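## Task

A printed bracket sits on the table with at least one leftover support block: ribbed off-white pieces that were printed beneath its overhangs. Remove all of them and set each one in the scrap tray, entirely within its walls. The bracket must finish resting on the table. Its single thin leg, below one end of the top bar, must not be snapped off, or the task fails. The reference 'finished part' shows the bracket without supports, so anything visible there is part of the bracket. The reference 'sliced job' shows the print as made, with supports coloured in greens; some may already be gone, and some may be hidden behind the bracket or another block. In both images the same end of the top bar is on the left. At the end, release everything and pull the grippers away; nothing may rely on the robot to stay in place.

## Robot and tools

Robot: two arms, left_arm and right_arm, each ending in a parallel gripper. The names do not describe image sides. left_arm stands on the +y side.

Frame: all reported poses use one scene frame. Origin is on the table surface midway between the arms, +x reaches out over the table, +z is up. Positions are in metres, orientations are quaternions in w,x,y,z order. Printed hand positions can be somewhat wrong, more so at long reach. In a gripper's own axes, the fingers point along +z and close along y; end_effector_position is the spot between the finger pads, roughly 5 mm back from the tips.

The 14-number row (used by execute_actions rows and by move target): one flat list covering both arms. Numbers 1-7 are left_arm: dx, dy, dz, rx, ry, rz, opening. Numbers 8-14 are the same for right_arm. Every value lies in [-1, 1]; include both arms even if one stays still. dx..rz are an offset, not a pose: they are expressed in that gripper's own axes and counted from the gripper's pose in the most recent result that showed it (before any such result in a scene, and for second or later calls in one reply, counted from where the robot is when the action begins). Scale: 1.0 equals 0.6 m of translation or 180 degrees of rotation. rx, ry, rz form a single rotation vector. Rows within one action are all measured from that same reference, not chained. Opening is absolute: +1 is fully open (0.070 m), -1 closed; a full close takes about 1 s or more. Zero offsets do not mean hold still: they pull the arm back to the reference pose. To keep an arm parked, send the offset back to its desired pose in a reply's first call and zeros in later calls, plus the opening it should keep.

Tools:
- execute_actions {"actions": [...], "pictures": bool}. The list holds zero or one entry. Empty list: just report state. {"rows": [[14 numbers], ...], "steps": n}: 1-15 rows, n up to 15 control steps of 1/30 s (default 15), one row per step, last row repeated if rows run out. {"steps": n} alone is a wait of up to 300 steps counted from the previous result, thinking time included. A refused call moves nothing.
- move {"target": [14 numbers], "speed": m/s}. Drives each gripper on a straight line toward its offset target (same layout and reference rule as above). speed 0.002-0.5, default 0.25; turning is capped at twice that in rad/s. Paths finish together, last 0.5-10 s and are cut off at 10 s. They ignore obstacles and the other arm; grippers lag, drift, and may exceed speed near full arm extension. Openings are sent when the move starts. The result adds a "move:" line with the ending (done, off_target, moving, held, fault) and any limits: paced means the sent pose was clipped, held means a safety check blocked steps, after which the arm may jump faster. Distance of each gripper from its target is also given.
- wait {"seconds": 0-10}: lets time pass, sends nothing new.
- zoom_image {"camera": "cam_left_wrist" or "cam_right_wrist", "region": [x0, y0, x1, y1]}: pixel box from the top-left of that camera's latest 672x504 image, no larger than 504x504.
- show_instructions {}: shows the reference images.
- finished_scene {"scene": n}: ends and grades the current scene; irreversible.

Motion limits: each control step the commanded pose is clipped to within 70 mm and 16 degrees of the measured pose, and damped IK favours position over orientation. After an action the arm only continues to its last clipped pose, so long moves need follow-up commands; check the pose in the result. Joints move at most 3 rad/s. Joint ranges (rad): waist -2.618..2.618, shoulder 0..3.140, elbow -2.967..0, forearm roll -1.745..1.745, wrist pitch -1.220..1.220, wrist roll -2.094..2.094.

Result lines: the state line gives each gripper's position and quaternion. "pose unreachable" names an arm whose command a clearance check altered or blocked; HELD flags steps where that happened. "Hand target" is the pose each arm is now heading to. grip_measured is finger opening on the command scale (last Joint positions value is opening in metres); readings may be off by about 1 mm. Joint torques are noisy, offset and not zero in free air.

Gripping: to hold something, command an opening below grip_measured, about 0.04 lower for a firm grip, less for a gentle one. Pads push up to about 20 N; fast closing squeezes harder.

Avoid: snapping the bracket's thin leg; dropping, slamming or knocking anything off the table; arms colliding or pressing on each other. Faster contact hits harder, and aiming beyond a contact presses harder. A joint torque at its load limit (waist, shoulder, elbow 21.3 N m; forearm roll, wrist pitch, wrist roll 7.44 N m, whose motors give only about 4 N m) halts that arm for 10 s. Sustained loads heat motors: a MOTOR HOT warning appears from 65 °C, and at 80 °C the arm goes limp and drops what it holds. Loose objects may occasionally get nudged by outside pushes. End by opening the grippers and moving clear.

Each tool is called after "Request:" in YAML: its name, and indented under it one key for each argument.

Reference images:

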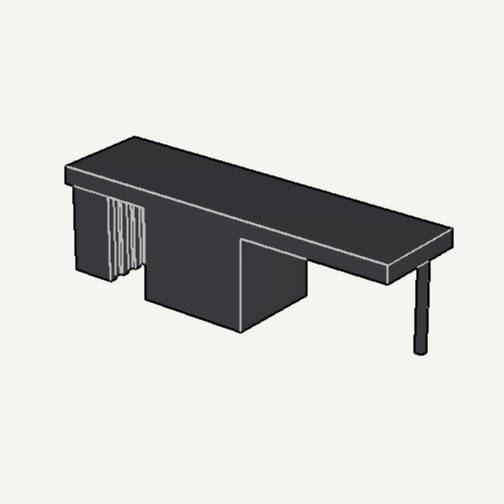

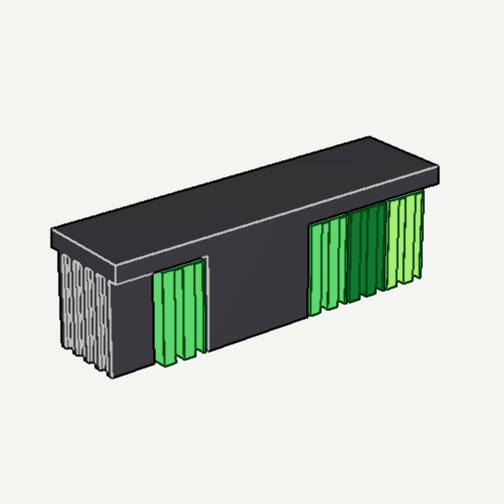

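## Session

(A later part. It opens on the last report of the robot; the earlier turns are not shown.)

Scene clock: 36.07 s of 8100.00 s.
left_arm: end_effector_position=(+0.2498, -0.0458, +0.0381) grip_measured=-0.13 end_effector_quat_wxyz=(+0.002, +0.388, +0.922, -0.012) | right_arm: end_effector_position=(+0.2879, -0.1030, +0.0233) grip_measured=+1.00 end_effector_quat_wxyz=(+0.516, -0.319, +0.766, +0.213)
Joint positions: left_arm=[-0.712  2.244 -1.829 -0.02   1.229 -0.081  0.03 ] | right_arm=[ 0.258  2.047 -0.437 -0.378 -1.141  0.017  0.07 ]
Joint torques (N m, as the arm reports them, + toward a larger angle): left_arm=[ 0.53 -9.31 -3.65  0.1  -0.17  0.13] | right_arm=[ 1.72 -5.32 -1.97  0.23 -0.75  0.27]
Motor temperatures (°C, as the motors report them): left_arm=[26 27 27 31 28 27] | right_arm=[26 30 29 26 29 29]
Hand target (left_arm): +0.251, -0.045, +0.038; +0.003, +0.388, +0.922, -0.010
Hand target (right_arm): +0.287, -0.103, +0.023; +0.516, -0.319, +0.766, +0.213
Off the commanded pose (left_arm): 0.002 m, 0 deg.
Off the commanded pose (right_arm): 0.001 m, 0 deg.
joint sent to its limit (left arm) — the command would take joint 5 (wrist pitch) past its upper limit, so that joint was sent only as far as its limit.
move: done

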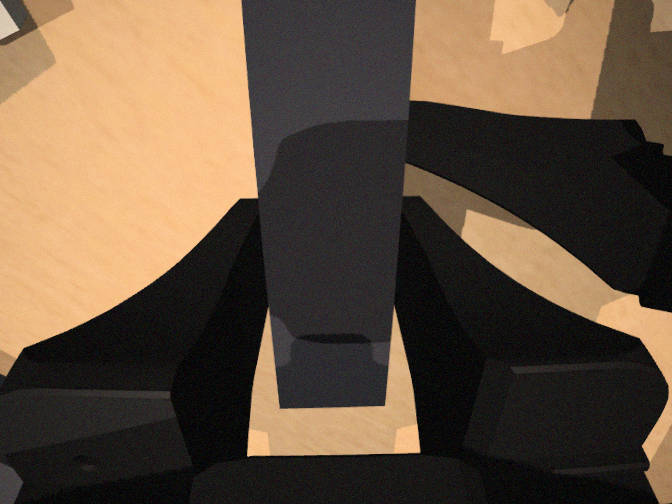

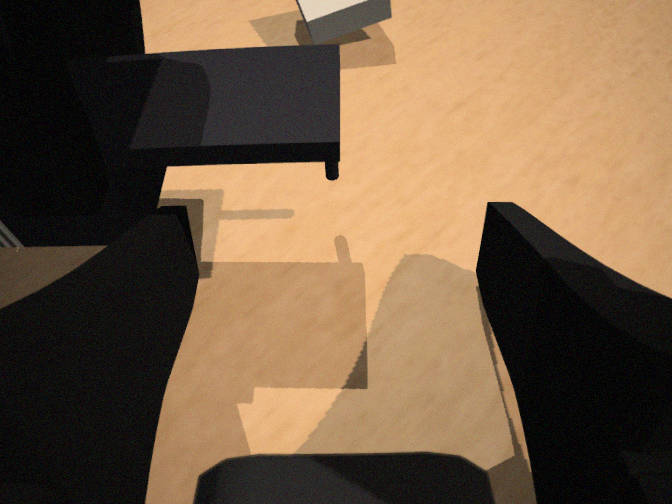

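Request:
move:
  target: [0,0.05,0,0,0,0,-0.3,0.006,0,-0.015,0,0,0,1]
  speed: 0.08

Request:
move:
  target: [0,0,0,0,0,0,-0.3,0,0.2,0,0,0,0,1]
  speed: 0.1

Request:
move:
  target: [0,0,0,0,0,0,-0.3,-0.016,0,0.039,0,0,0,1]
  speed: 0.04

Scene clock: 38.47 s of 8100.00 s.
left_arm: end_effector_position=(+0.2709, -0.0246, +0.0373) grip_measured=-0.13 end_effector_quat_wxyz=(+0.001, +0.388, +0.921, -0.012) | right_arm: end_effector_position=(+0.2810, -0.1101, +0.0233) grip_measured=+1.00 end_effector_quat_wxyz=(+0.516, -0.319, +0.766, +0.213)
Joint positions: left_arm=[-0.645  2.237 -1.813 -0.023  1.221 -0.012  0.03 ] | right_arm=[ 0.238  2.041 -0.4   -0.392 -1.169  0.004  0.07 ]
Joint torques (N m, as the arm reports them, + toward a larger angle): left_arm=[-0.27 -9.06 -2.81 -0.27 -0.27 -0.13] | right_arm=[ 0.54 -7.1  -0.99  0.07 -0.66 -0.07]
Motor temperatures (°C, as the motors report them): left_arm=[26 27 27 31 28 27] | right_arm=[26 30 29 26 29 29]
Hand target (left_arm): +0.271, -0.025, +0.037; +0.001, +0.388, +0.922, -0.012
Hand target (right_arm): +0.281, -0.110, +0.023; +0.516, -0.319, +0.766, +0.213
Off the commanded pose (left_arm): 0.000 m, 0 deg.
Off the commanded pose (right_arm): 0.000 m, 0 deg.
move: done

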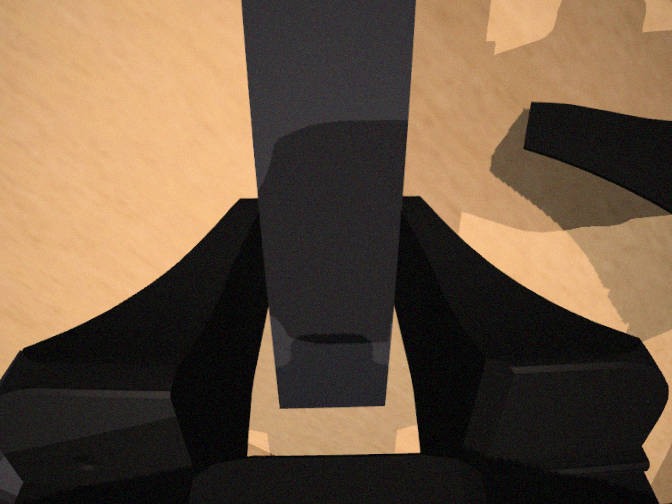

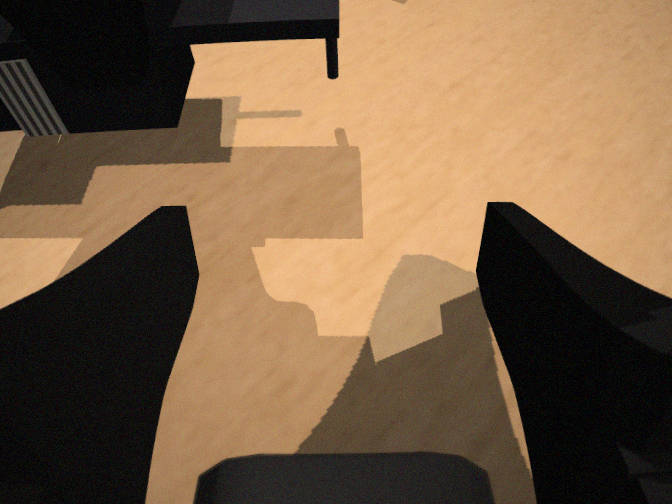

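Scene clock: 40.00 s of 8100.00 s.
left_arm: end_effector_position=(+0.2709, -0.0246, +0.0373) grip_measured=-0.13 end_effector_quat_wxyz=(+0.001, +0.388, +0.921, -0.012) | right_arm: end_effector_position=(+0.1932, -0.0229, +0.0243) grip_measured=+1.00 end_effector_quat_wxyz=(+0.514, -0.315, +0.767, +0.220)
Joint positions: left_arm=[-0.645  2.237 -1.813 -0.023  1.221 -0.012  0.03 ] | right_arm=[ 0.911  2.033 -0.37   0.276 -1.191  0.016  0.07 ]
Joint torques (N m, as the arm reports them, + toward a larger angle): left_arm=[ 0.05 -9.14 -2.86 -0.17 -0.27  0.02] | right_arm=[ 0.27 -6.37 -2.2   0.03 -0.58 -0.16]
Motor temperatures (°C, as the motors report them): left_arm=[26 28 27 31 28 27] | right_arm=[26 30 29 26 29 29]
Hand target (left_arm): +0.271, -0.025, +0.037; +0.001, +0.388, +0.921, -0.012
Hand target (right_arm): +0.193, -0.023, +0.024; +0.514, -0.315, +0.767, +0.219
Off the commanded pose (left_arm): 0.000 m, 0 deg.
Off the commanded pose (right_arm): 0.004 m, 1 deg.
move: off_target (right_arm)

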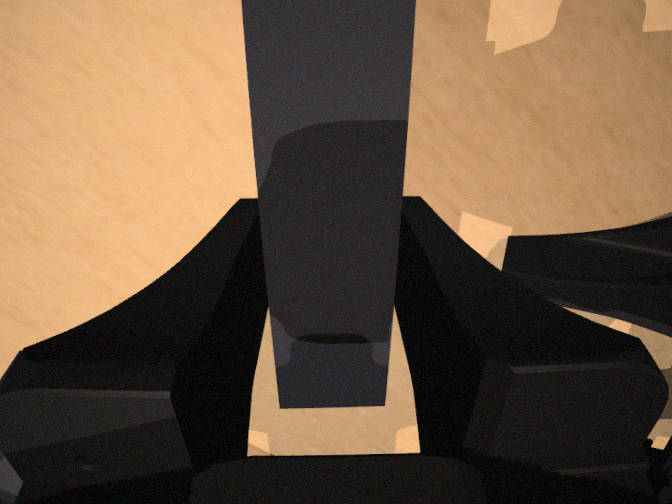

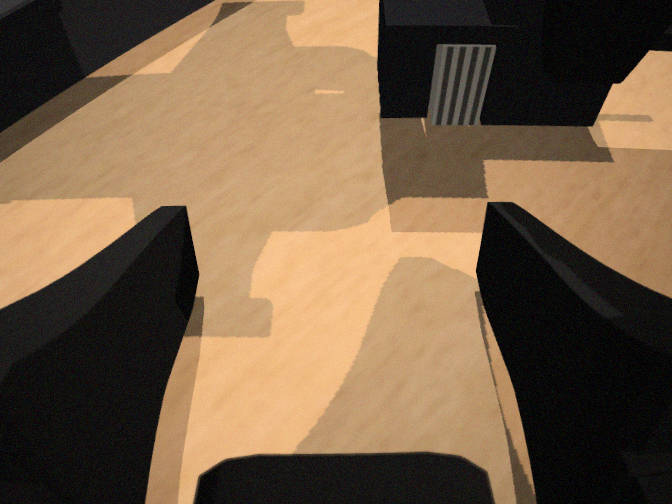

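Scene clock: 40.87 s of 8100.00 s.
left_arm: end_effector_position=(+0.2709, -0.0246, +0.0373) grip_measured=-0.13 end_effector_quat_wxyz=(+0.001, +0.388, +0.921, -0.012) | right_arm: end_effector_position=(+0.2114, -0.0047, +0.0245) grip_measured=+1.00 end_effector_quat_wxyz=(+0.514, -0.315, +0.767, +0.219)
Joint positions: left_arm=[-0.645  2.237 -1.813 -0.023  1.221 -0.012  0.03 ] | right_arm=[ 0.877  2.049 -0.47   0.251 -1.11  -0.007  0.07 ]
Joint torques (N m, as the arm reports them, + toward a larger angle): left_arm=[ 0.08 -9.19 -2.86 -0.2  -0.26  0.06] | right_arm=[ 0.58 -5.3  -1.43  0.07 -0.7  -0.06]
Motor temperatures (°C, as the motors report them): left_arm=[26 28 27 31 28 27] | right_arm=[26 30 29 26 29 29]
Hand target (left_arm): +0.271, -0.025, +0.037; +0.001, +0.388, +0.921, -0.012
Hand target (right_arm): +0.211, -0.005, +0.024; +0.514, -0.315, +0.767, +0.219
Off the commanded pose (left_arm): 0.000 m, 0 deg.
Off the commanded pose (right_arm): 0.000 m, 0 deg.
move: done

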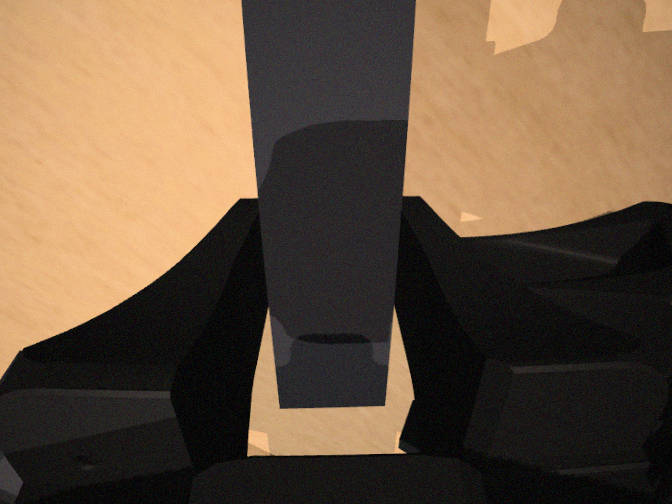

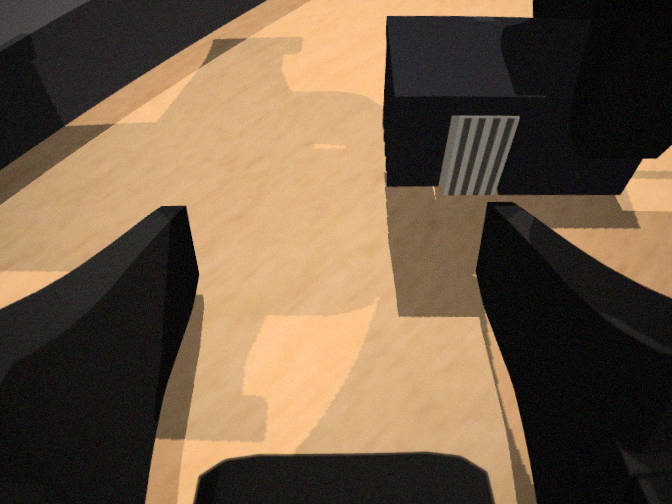

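Request:
move:
  target: [0,0,0,0,0,0,-0.3,-0.0075,0,0.018,0,0,0,0.7]
  speed: 0.01

Scene clock: 42.73 s of 8100.00 s.
left_arm: end_effector_position=(+0.2717, -0.0239, +0.0372) grip_measured=-0.13 end_effector_quat_wxyz=(+0.002, +0.388, +0.922, -0.011) | right_arm: end_effector_position=(+0.2195, +0.0034, +0.0243) grip_measured=+0.70 end_effector_quat_wxyz=(+0.514, -0.315, +0.767, +0.219)
Joint positions: left_arm=[-0.644  2.237 -1.812 -0.02   1.221 -0.012  0.03 ] | right_arm=[ 0.863  2.059 -0.516  0.242 -1.073 -0.016  0.059]
Joint torques (N m, as the arm reports them, + toward a larger angle): left_arm=[-1.23 -9.16 -3.09 -0.96 -0.23  0.02] | right_arm=[ 0.07 -5.42 -4.69 -0.07 -0.69 -0.17]
Motor temperatures (°C, as the motors report them): left_arm=[26 28 27 31 28 27] | right_arm=[26 30 29 26 29 29]
Hand target (left_arm): +0.271, -0.025, +0.037; +0.001, +0.388, +0.921, -0.012
Hand target (right_arm): +0.220, +0.004, +0.025; +0.514, -0.315, +0.767, +0.219
Off the commanded pose (left_arm): 0.001 m, 0 deg.
Off the commanded pose (right_arm): 0.000 m, 0 deg.
move: done

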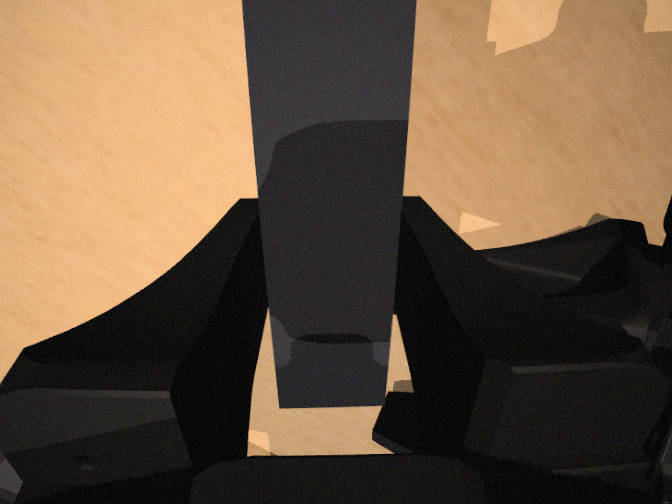

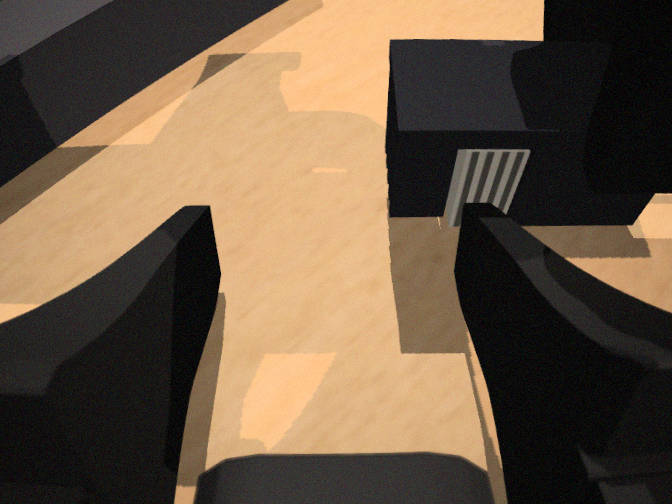

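Request:
move:
  target: [0,0,0,0,0,0,-0.3,-0.003,0,0.007,0,0,0,0.7]
  speed: 0.006

Request:
move:
  target: [0,0,0,0,0,0,-0.3,0,0,-0.07,0,0,0,0.7]
  speed: 0.1

Scene clock: 44.17 s of 8100.00 s.
left_arm: end_effector_position=(+0.2717, -0.0239, +0.0373) grip_measured=-0.13 end_effector_quat_wxyz=(+0.002, +0.388, +0.922, -0.011) | right_arm: end_effector_position=(+0.2228, +0.0066, +0.0244) grip_measured=+0.70 end_effector_quat_wxyz=(+0.514, -0.315, +0.767, +0.219)
Joint positions: left_arm=[-0.644  2.237 -1.812 -0.02   1.221 -0.012  0.03 ] | right_arm=[ 0.858  2.063 -0.535  0.239 -1.059 -0.02   0.059]
Joint torques (N m, as the arm reports them, + toward a larger angle): left_arm=[ 0.33 -9.13 -3.16  0.06 -0.16  0.03] | right_arm=[ 0.28 -5.55 -3.16  0.01 -0.55 -0.14]
Motor temperatures (°C, as the motors report them): left_arm=[26 28 27 31 28 27] | right_arm=[26 30 29 26 29 29]
Hand target (left_arm): +0.272, -0.024, +0.037; +0.002, +0.388, +0.922, -0.011
Hand target (right_arm): +0.223, +0.007, +0.024; +0.514, -0.315, +0.767, +0.219
Off the commanded pose (left_arm): 0.000 m, 0 deg.
Off the commanded pose (right_arm): 0.000 m, 0 deg.
move: done

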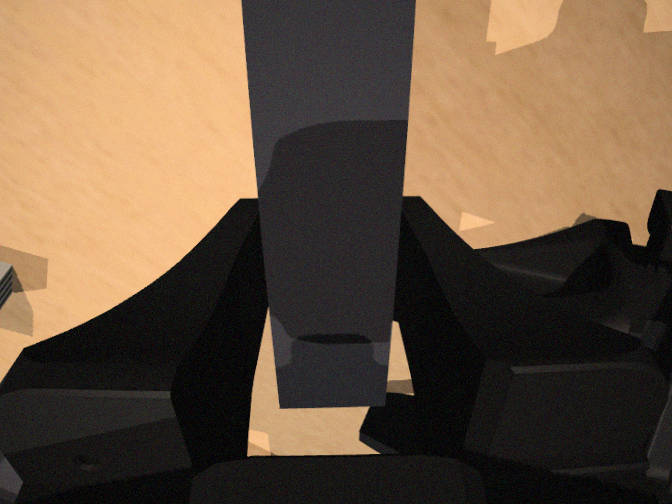

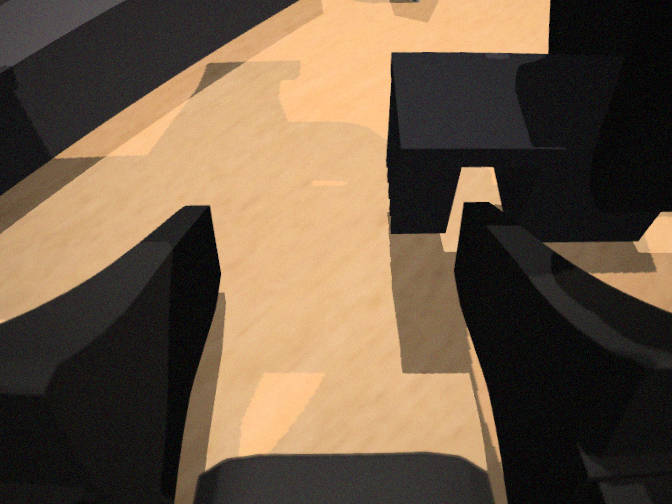

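Scene clock: 44.90 s of 8100.00 s.
left_arm: end_effector_position=(+0.2717, -0.0238, +0.0373) grip_measured=-0.13 end_effector_quat_wxyz=(+0.002, +0.388, +0.922, -0.011) | right_arm: end_effector_position=(+0.1952, -0.0213, +0.0407) grip_measured=+0.70 end_effector_quat_wxyz=(+0.514, -0.315, +0.767, +0.219)
Joint positions: left_arm=[-0.644  2.237 -1.812 -0.02   1.221 -0.012  0.03 ] | right_arm=[ 0.906  1.944 -0.377  0.283 -1.097 -0.013  0.059]
Joint torques (N m, as the arm reports them, + toward a larger angle): left_arm=[ 0.51 -9.02 -3.17  0.07 -0.15  0.02] | right_arm=[ 1.26 -4.91 -3.32  0.07 -0.64  0.26]
Motor temperatures (°C, as the motors report them): left_arm=[26 28 27 31 28 27] | right_arm=[26 30 29 26 29 29]
Hand target (left_arm): +0.272, -0.024, +0.037; +0.002, +0.388, +0.922, -0.011
Hand target (right_arm): +0.196, -0.021, +0.041; +0.514, -0.315, +0.767, +0.219
Off the commanded pose (left_arm): 0.000 m, 0 deg.
Off the commanded pose (right_arm): 0.001 m, 0 deg.
move: done

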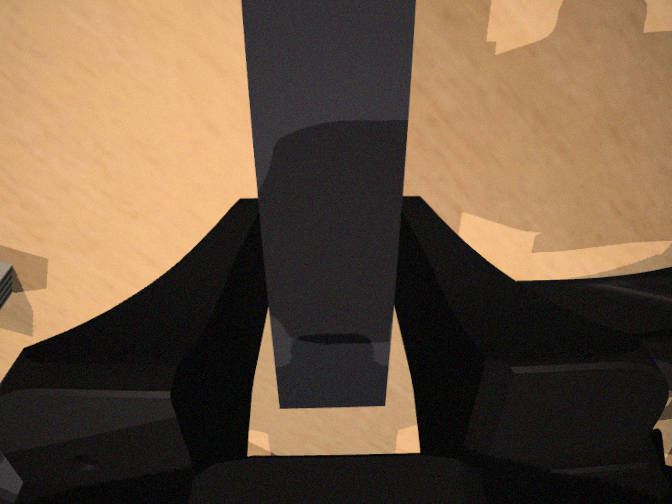

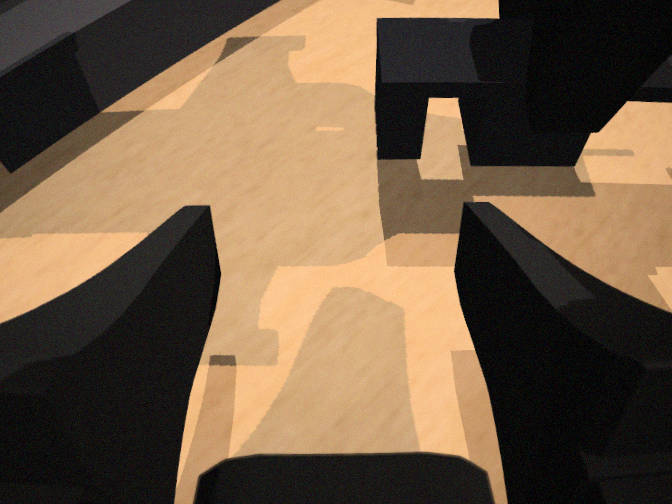

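Set down, release, go look.

Request:
move:
  target: [0,0,0.022,0,0,0,-0.3,0,-0.05,-0.12,0,0,0,0.7]
  speed: 0.08

Request:
move:
  target: [0,0,0,0,0,0,1,0,0,0,0,0,0,0.7]

Request:
move:
  target: [0,0,-0.07,0,0,0,1,0,0,0,0,0,0,0.7]
  speed: 0.15

Request:
move:
  target: [-0.04,0.21,-0.22,0,-0.17,0,1,0,-0.15,-0.05,0.1,0,0,0.7]

Scene clock: 47.30 s of 8100.00 s.
left_arm: end_effector_position=(+0.2718, -0.0242, +0.0240) grip_measured=-0.13 end_effector_quat_wxyz=(+0.002, +0.388, +0.922, -0.011) | right_arm: end_effector_position=(+0.1702, -0.0905, +0.0685) grip_measured=+0.70 end_effector_quat_wxyz=(+0.514, -0.315, +0.767, +0.218)
Joint positions: left_arm=[-0.644  2.252 -1.787 -0.02   1.18  -0.012  0.03 ] | right_arm=[ 0.803  1.675 -0.105  0.177 -1.098 -0.004  0.06 ]
Joint torques (N m, as the arm reports them, + toward a larger angle): left_arm=[-0.53 -8.3  -2.93 -0.2  -0.19  0.34] | right_arm=[ 0.92 -2.39 -3.01  0.13 -0.61 -0.14]
Motor temperatures (°C, as the motors report them): left_arm=[26 28 27 31 28 27] | right_arm=[26 30 29 26 29 29]
Hand target (left_arm): +0.272, -0.024, +0.024; +0.002, +0.388, +0.922, -0.011
Hand target (right_arm): +0.170, -0.090, +0.068; +0.514, -0.315, +0.767, +0.219
Off the commanded pose (left_arm): 0.000 m, 0 deg.
Off the commanded pose (right_arm): 0.001 m, 0 deg.
move: done

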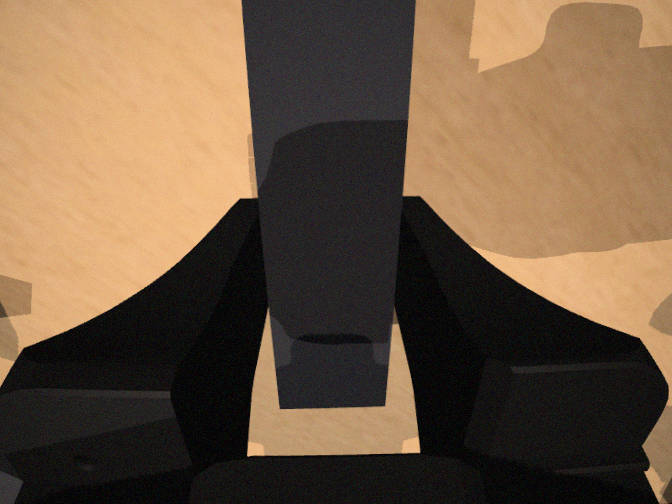

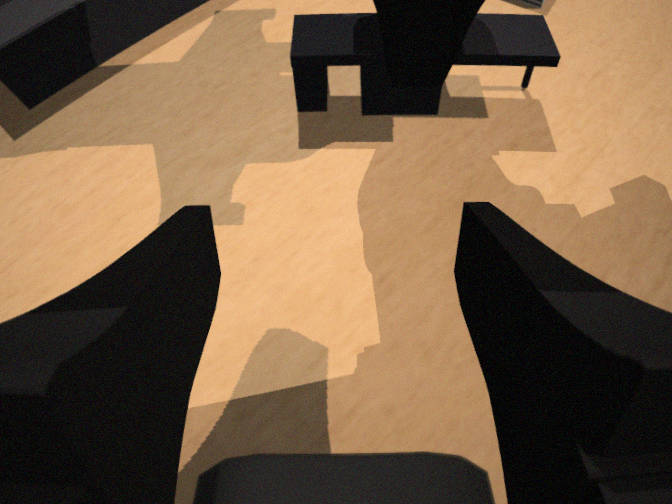

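Scene clock: 48.10 s of 8100.00 s.
left_arm: end_effector_position=(+0.2718, -0.0242, +0.0240) grip_measured=+1.00 end_effector_quat_wxyz=(+0.002, +0.388, +0.922, -0.011) | right_arm: end_effector_position=(+0.1703, -0.0905, +0.0685) grip_measured=+0.70 end_effector_quat_wxyz=(+0.514, -0.315, +0.767, +0.218)
Joint positions: left_arm=[-0.644  2.252 -1.787 -0.02   1.18  -0.012  0.07 ] | right_arm=[ 0.803  1.675 -0.105  0.176 -1.098 -0.005  0.059]
Joint torques (N m, as the arm reports them, + toward a larger angle): left_arm=[-0.21 -8.32 -2.74 -0.17 -0.18  0.28] | right_arm=[ 0.84 -2.5  -2.19  0.09 -0.58 -0.03]
Motor temperatures (°C, as the motors report them): left_arm=[26 28 27 31 28 27] | right_arm=[26 30 29 26 29 29]
Hand target (left_arm): +0.272, -0.024, +0.024; +0.002, +0.388, +0.922, -0.011
Hand target (right_arm): +0.170, -0.090, +0.068; +0.514, -0.315, +0.767, +0.218
Off the commanded pose (left_arm): 0.000 m, 0 deg.
Off the commanded pose (right_arm): 0.000 m, 0 deg.
move: done

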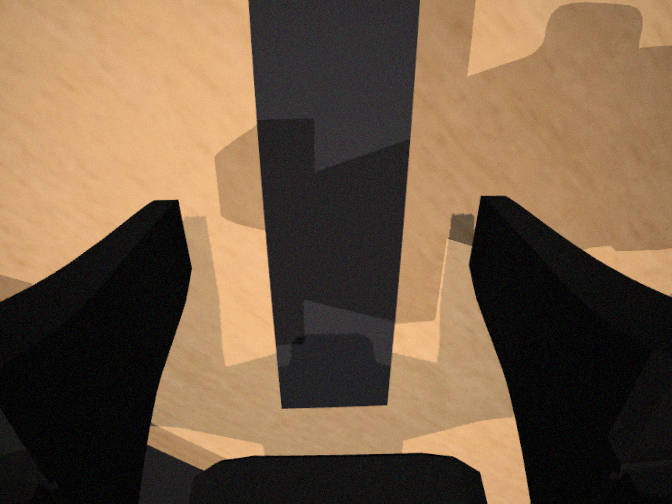

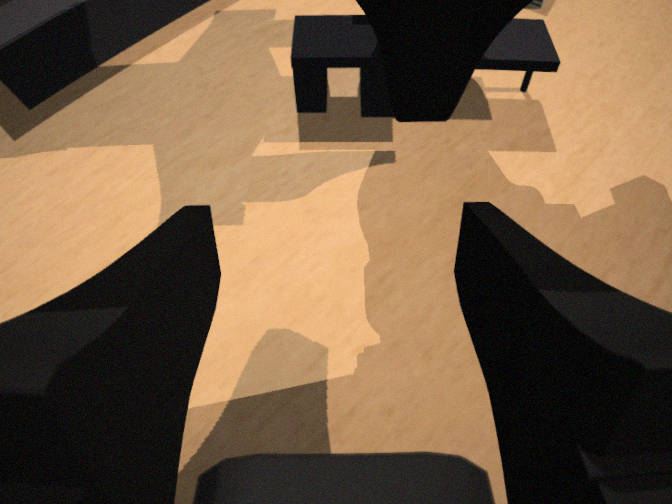

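Scene clock: 48.80 s of 8100.00 s.
left_arm: end_effector_position=(+0.2716, -0.0228, +0.0659) grip_measured=+1.00 end_effector_quat_wxyz=(+0.024, +0.388, +0.921, -0.021) | right_arm: end_effector_position=(+0.1703, -0.0905, +0.0685) grip_measured=+0.70 end_effector_quat_wxyz=(+0.514, -0.315, +0.767, +0.218)
Joint positions: left_arm=[-0.642  2.164 -1.797 -0.02   1.229 -0.012  0.07 ] | right_arm=[ 0.803  1.675 -0.105  0.176 -1.098 -0.005  0.059]
Joint torques (N m, as the arm reports them, + toward a larger angle): left_arm=[ 0.63 -7.76 -2.81  0.08  0.    0.02] | right_arm=[ 0.79 -2.69 -2.15  0.09 -0.58 -0.04]
Motor temperatures (°C, as the motors report them): left_arm=[26 28 27 31 28 27] | right_arm=[26 30 29 26 29 29]
Hand target (left_arm): +0.272, -0.023, +0.065; +0.024, +0.388, +0.921, -0.021
Hand target (right_arm): +0.170, -0.090, +0.069; +0.514, -0.315, +0.767, +0.218
Off the commanded pose (left_arm): 0.001 m, 3 deg.
Off the commanded pose (right_arm): 0.000 m, 0 deg.
joint sent to its limit (left arm) — the command would take joint 5 (wrist pitch) past its upper limit, so that joint was sent only as far as its limit.
move: off_target (left_arm)

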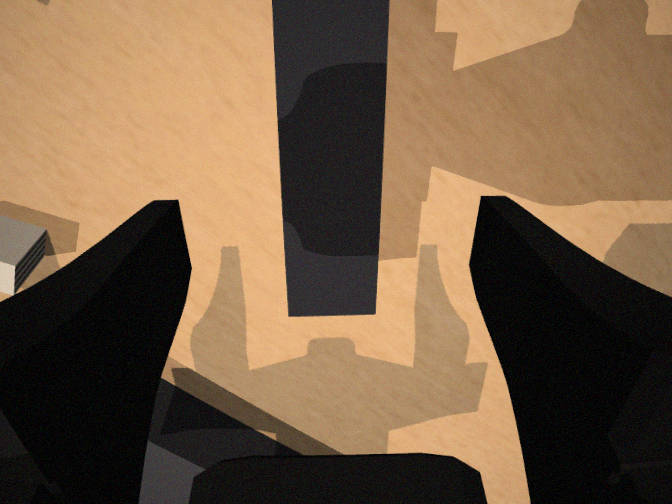

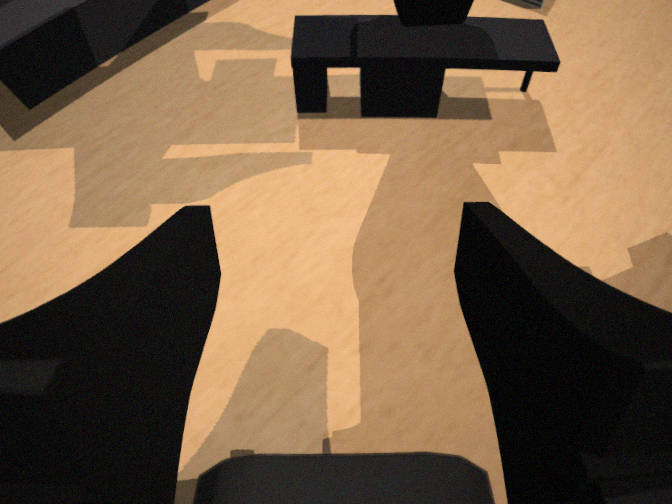

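Scene clock: 50.23 s of 8100.00 s.
left_arm: end_effector_position=(+0.3722, +0.0573, +0.1938) grip_measured=+1.00 end_effector_quat_wxyz=(+0.266, +0.368, +0.882, -0.124) | right_arm: end_effector_position=(+0.2155, -0.1748, +0.0795) grip_measured=+0.70 end_effector_quat_wxyz=(+0.558, -0.232, +0.791, +0.093)
Joint positions: left_arm=[-0.284  1.824 -1.613 -0.266  0.902  0.44   0.07 ] | right_arm=[ 0.598  1.572 -0.041  0.324 -1.082 -0.163  0.06 ]
Joint torques (N m, as the arm reports them, + toward a larger angle): left_arm=[-0.28 -5.9  -4.59 -0.1  -0.45 -0.17] | right_arm=[ 1.54 -3.23 -1.02 -0.01 -0.76  0.18]
Motor temperatures (°C, as the motors report them): left_arm=[26 28 27 31 28 27] | right_arm=[26 30 29 26 29 29]
Hand target (left_arm): +0.372, +0.057, +0.194; +0.266, +0.368, +0.882, -0.124
Hand target (right_arm): +0.215, -0.174, +0.080; +0.558, -0.232, +0.791, +0.094
Off the commanded pose (left_arm): 0.004 m, 0 deg.
Off the commanded pose (right_arm): 0.002 m, 0 deg.
move: off_target (left_arm)

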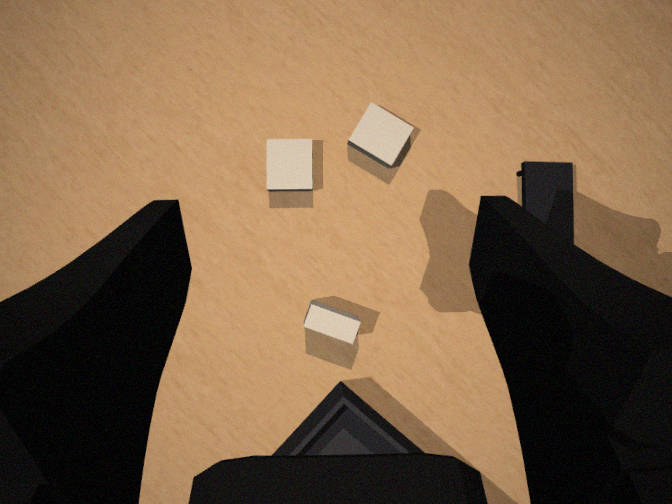

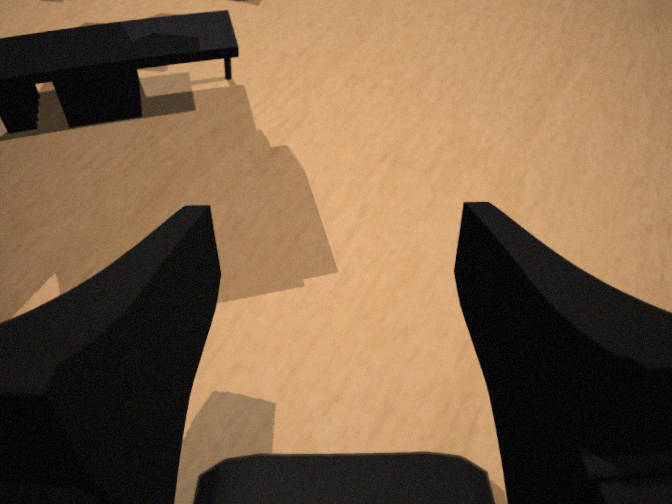

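Request:
move:
  target: [0.177,0,0.167,0.04,0.14,0.105,0.5,0,0,0,0,0,0,0.7]

Scene clock: 53.10 s of 8100.00 s.
left_arm: end_effector_position=(+0.3477, +0.0762, +0.0523) grip_measured=+0.50 end_effector_quat_wxyz=(+0.060, +0.542, +0.837, -0.053) | right_arm: end_effector_position=(+0.2155, -0.1747, +0.0796) grip_measured=+0.70 end_effector_quat_wxyz=(+0.558, -0.232, +0.791, +0.093)
Joint positions: left_arm=[-0.316  2.121 -1.655 -0.13   1.084  0.715  0.053] | right_arm=[ 0.598  1.572 -0.041  0.324 -1.082 -0.163  0.06 ]
Joint torques (N m, as the arm reports them, + toward a larger angle): left_arm=[ 0.14 -8.51 -4.73 -0.32 -0.24 -0.03] | right_arm=[ 0.25 -2.56 -1.74  0.22 -0.61 -0.15]
Motor temperatures (°C, as the motors report them): left_arm=[26 28 27 31 28 27] | right_arm=[26 30 29 26 29 29]
Hand target (left_arm): +0.348, +0.076, +0.053; +0.061, +0.541, +0.837, -0.053
Hand target (right_arm): +0.215, -0.175, +0.080; +0.558, -0.232, +0.791, +0.093
Off the commanded pose (left_arm): 0.002 m, 0 deg.
Off the commanded pose (right_arm): 0.000 m, 0 deg.
move: done

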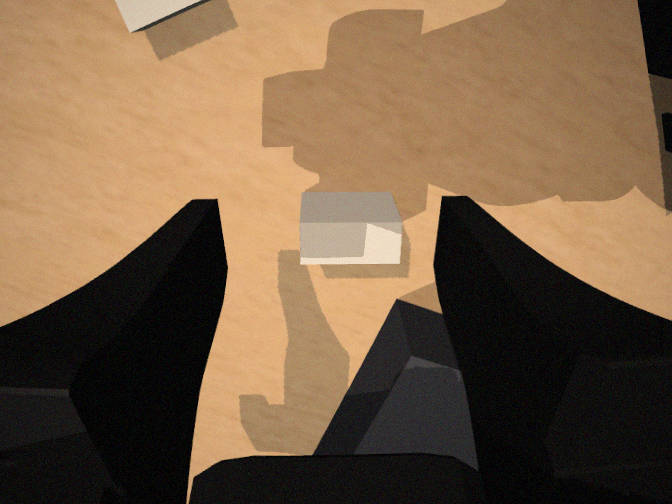

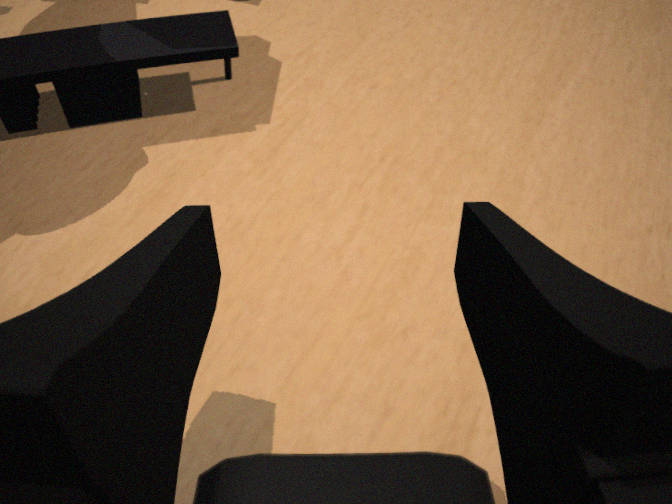

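Request:
move:
  target: [0.021,-0.009,0.052,0,0,0,0.5,0,0,0,0,0,0,0.7]
  speed: 0.1

Request:
move:
  target: [0,0,0,0,0,0,-0.3,0,0,0,0,0,0,0.7]

Request:
move:
  target: [-0.016,0,-0.1,0,0,0,-0.3,0,0,0,0,0,0,0.7]

Request:
move:
  target: [0.183,-0.045,-0.028,0,0,-0.3,-0.3,0,0,0,0,0,0,0.7]
  speed: 0.4

Scene clock: 55.40 s of 8100.00 s.
left_arm: end_effector_position=(+0.3386, +0.0803, +0.0187) grip_measured=+0.50 end_effector_quat_wxyz=(+0.059, +0.542, +0.837, -0.053) | right_arm: end_effector_position=(+0.2155, -0.1748, +0.0795) grip_measured=+0.70 end_effector_quat_wxyz=(+0.558, -0.232, +0.791, +0.093)
Joint positions: left_arm=[-0.317  2.131 -1.531 -0.142  0.953  0.736  0.053] | right_arm=[ 0.598  1.572 -0.041  0.324 -1.082 -0.163  0.06 ]
Joint torques (N m, as the arm reports them, + toward a larger angle): left_arm=[-0.29 -8.25 -4.11 -0.32  0.02  0.21] | right_arm=[ 0.38 -2.56 -1.72  0.21 -0.61 -0.13]
Motor temperatures (°C, as the motors report them): left_arm=[26 28 27 31 28 27] | right_arm=[26 30 29 26 29 29]
Hand target (left_arm): +0.339, +0.080, +0.020; +0.060, +0.542, +0.837, -0.053
Hand target (right_arm): +0.215, -0.175, +0.080; +0.558, -0.232, +0.791, +0.093
Off the commanded pose (left_arm): 0.001 m, 0 deg.
Off the commanded pose (right_arm): 0.000 m, 0 deg.
move: done

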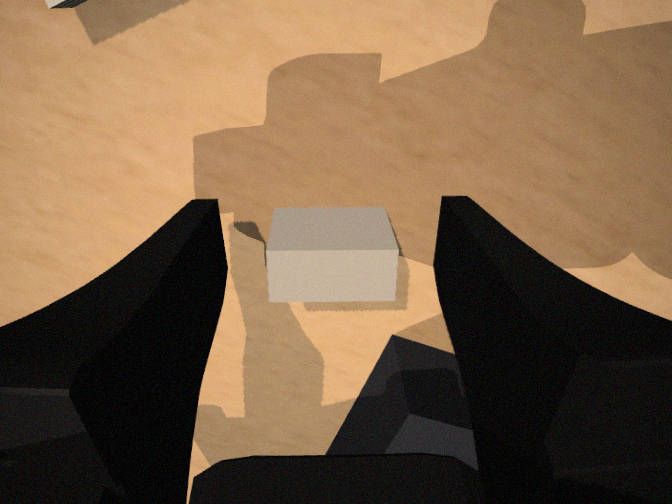

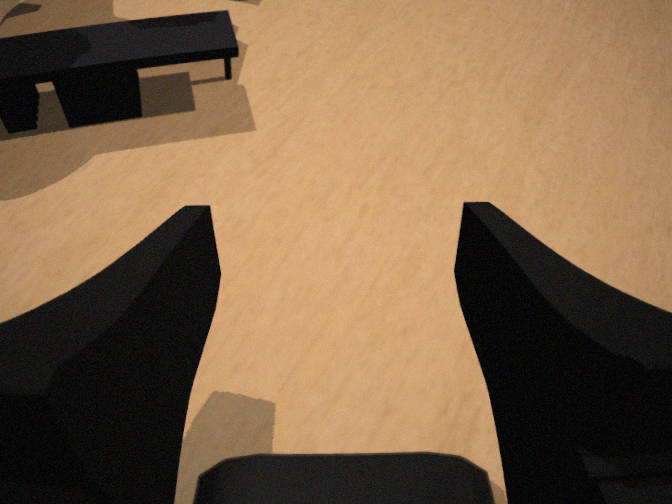

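Scene clock: 55.93 s of 8100.00 s.
left_arm: end_effector_position=(+0.3386, +0.0804, +0.0187) grip_measured=-0.14 end_effector_quat_wxyz=(+0.059, +0.542, +0.837, -0.053) | right_arm: end_effector_position=(+0.2155, -0.1748, +0.0795) grip_measured=+0.70 end_effector_quat_wxyz=(+0.558, -0.232, +0.791, +0.093)
Joint positions: left_arm=[-0.317  2.132 -1.531 -0.142  0.953  0.736  0.03 ] | right_arm=[ 0.598  1.572 -0.041  0.324 -1.082 -0.163  0.059]
Joint torques (N m, as the arm reports them, + toward a larger angle): left_arm=[-0.29 -7.97 -3.58 -0.35 -0.16  0.22] | right_arm=[ 0.37 -2.57 -1.73  0.21 -0.59 -0.13]
Motor temperatures (°C, as the motors report them): left_arm=[26 28 27 31 28 27] | right_arm=[26 30 29 26 29 29]
Hand target (left_arm): +0.339, +0.080, +0.019; +0.059, +0.542, +0.837, -0.053
Hand target (right_arm): +0.215, -0.175, +0.080; +0.558, -0.232, +0.791, +0.093
Off the commanded pose (left_arm): 0.000 m, 0 deg.
Off the commanded pose (right_arm): 0.000 m, 0 deg.
move: done

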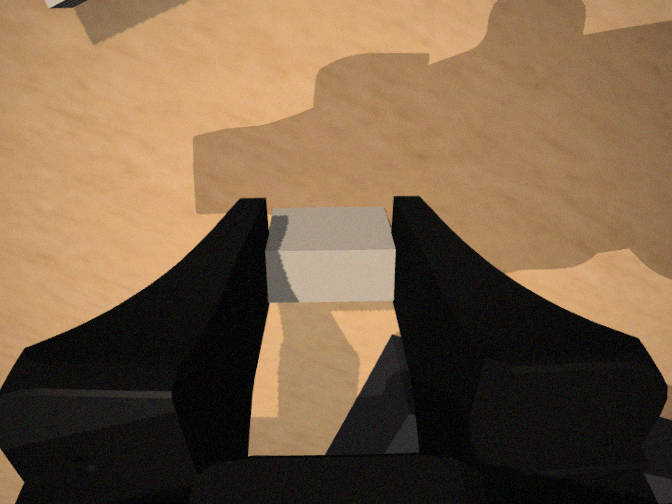

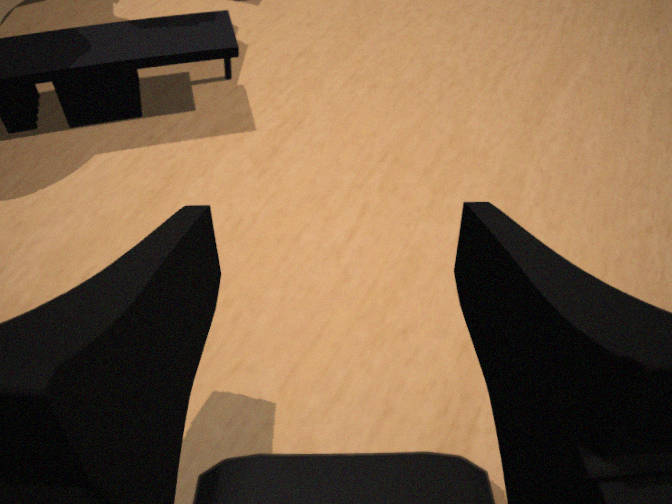

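Scene clock: 56.67 s of 8100.00 s.
left_arm: end_effector_position=(+0.3402, +0.0813, +0.0803) grip_measured=-0.14 end_effector_quat_wxyz=(+0.060, +0.541, +0.837, -0.053) | right_arm: end_effector_position=(+0.2155, -0.1748, +0.0795) grip_measured=+0.70 end_effector_quat_wxyz=(+0.558, -0.232, +0.791, +0.093)
Joint positions: left_arm=[-0.313  2.06  -1.666 -0.126  1.155  0.707  0.03 ] | right_arm=[ 0.598  1.572 -0.041  0.324 -1.082 -0.163  0.059]
Joint torques (N m, as the arm reports them, + toward a larger angle): left_arm=[ 0.5  -7.19 -2.87 -0.03 -0.35 -0.13] | right_arm=[ 0.35 -2.55 -1.75  0.21 -0.59 -0.14]
Motor temperatures (°C, as the motors report them): left_arm=[26 28 27 31 28 27] | right_arm=[26 30 29 26 29 29]
Hand target (left_arm): +0.340, +0.082, +0.079; +0.059, +0.541, +0.837, -0.053
Hand target (right_arm): +0.215, -0.175, +0.080; +0.558, -0.232, +0.791, +0.093
Off the commanded pose (left_arm): 0.001 m, 0 deg.
Off the commanded pose (right_arm): 0.000 m, 0 deg.
move: done

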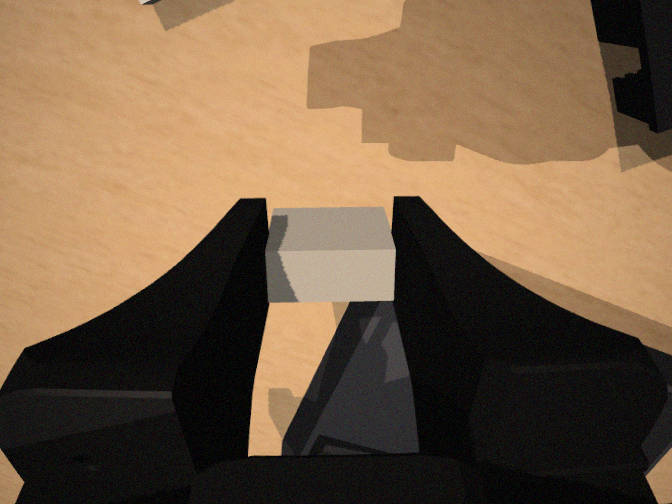

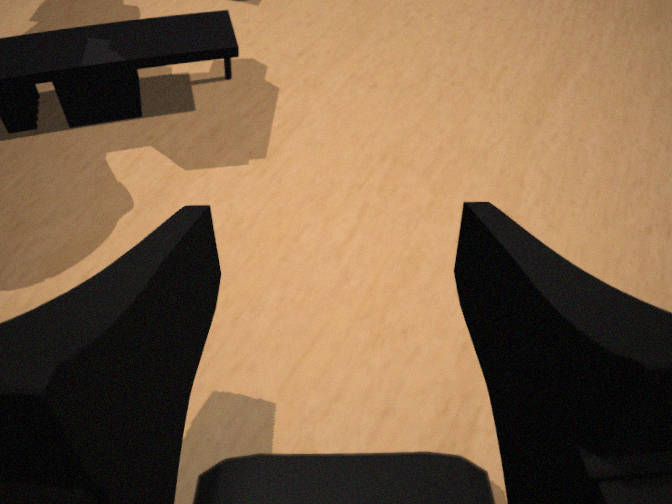

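Scene clock: 58.27 s of 8100.00 s.
left_arm: end_effector_position=(+0.2680, +0.1704, +0.0784) grip_measured=-0.14 end_effector_quat_wxyz=(+0.029, +0.102, +0.991, -0.076) | right_arm: end_effector_position=(+0.2155, -0.1748, +0.0795) grip_measured=+0.70 end_effector_quat_wxyz=(+0.558, -0.232, +0.791, +0.093)
Joint positions: left_arm=[-0.164  1.718 -1.137 -0.162  0.991 -0.049  0.03 ] | right_arm=[ 0.598  1.572 -0.041  0.324 -1.082 -0.163  0.06 ]
Joint torques (N m, as the arm reports them, + toward a larger angle): left_arm=[-0.15 -4.69 -3.61 -0.08 -0.33  0.3 ] | right_arm=[ 0.34 -2.57 -1.73  0.21 -0.59 -0.14]
Motor temperatures (°C, as the motors report them): left_arm=[26 28 27 31 28 27] | right_arm=[26 30 29 26 29 29]
Hand target (left_arm): +0.268, +0.170, +0.078; +0.029, +0.103, +0.991, -0.076
Hand target (right_arm): +0.215, -0.175, +0.080; +0.558, -0.232, +0.791, +0.093
Off the commanded pose (left_arm): 0.003 m, 0 deg.
Off the commanded pose (right_arm): 0.000 m, 0 deg.
move: done

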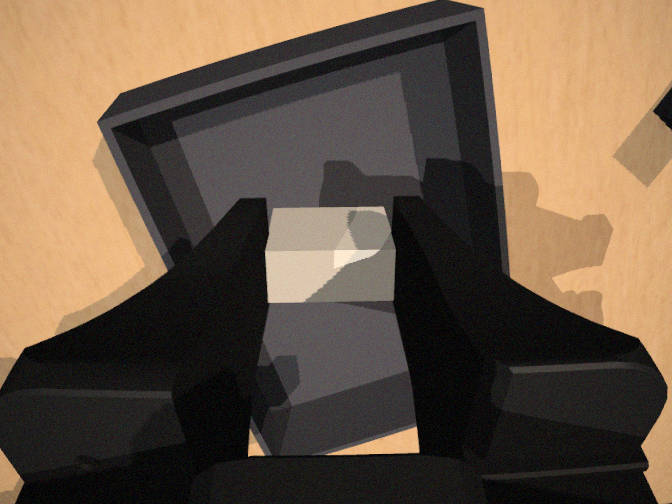

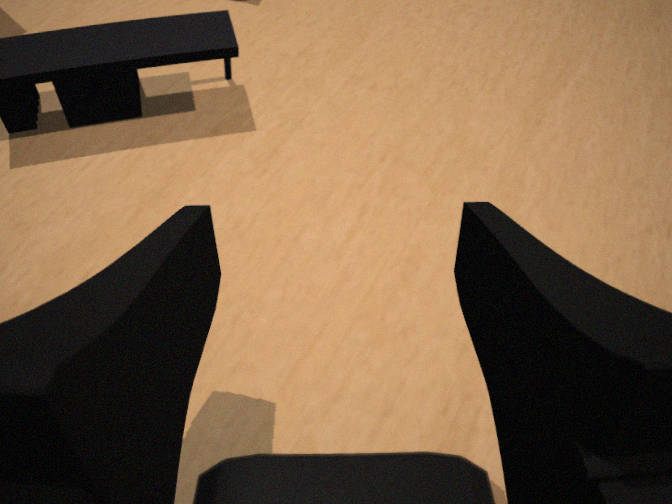

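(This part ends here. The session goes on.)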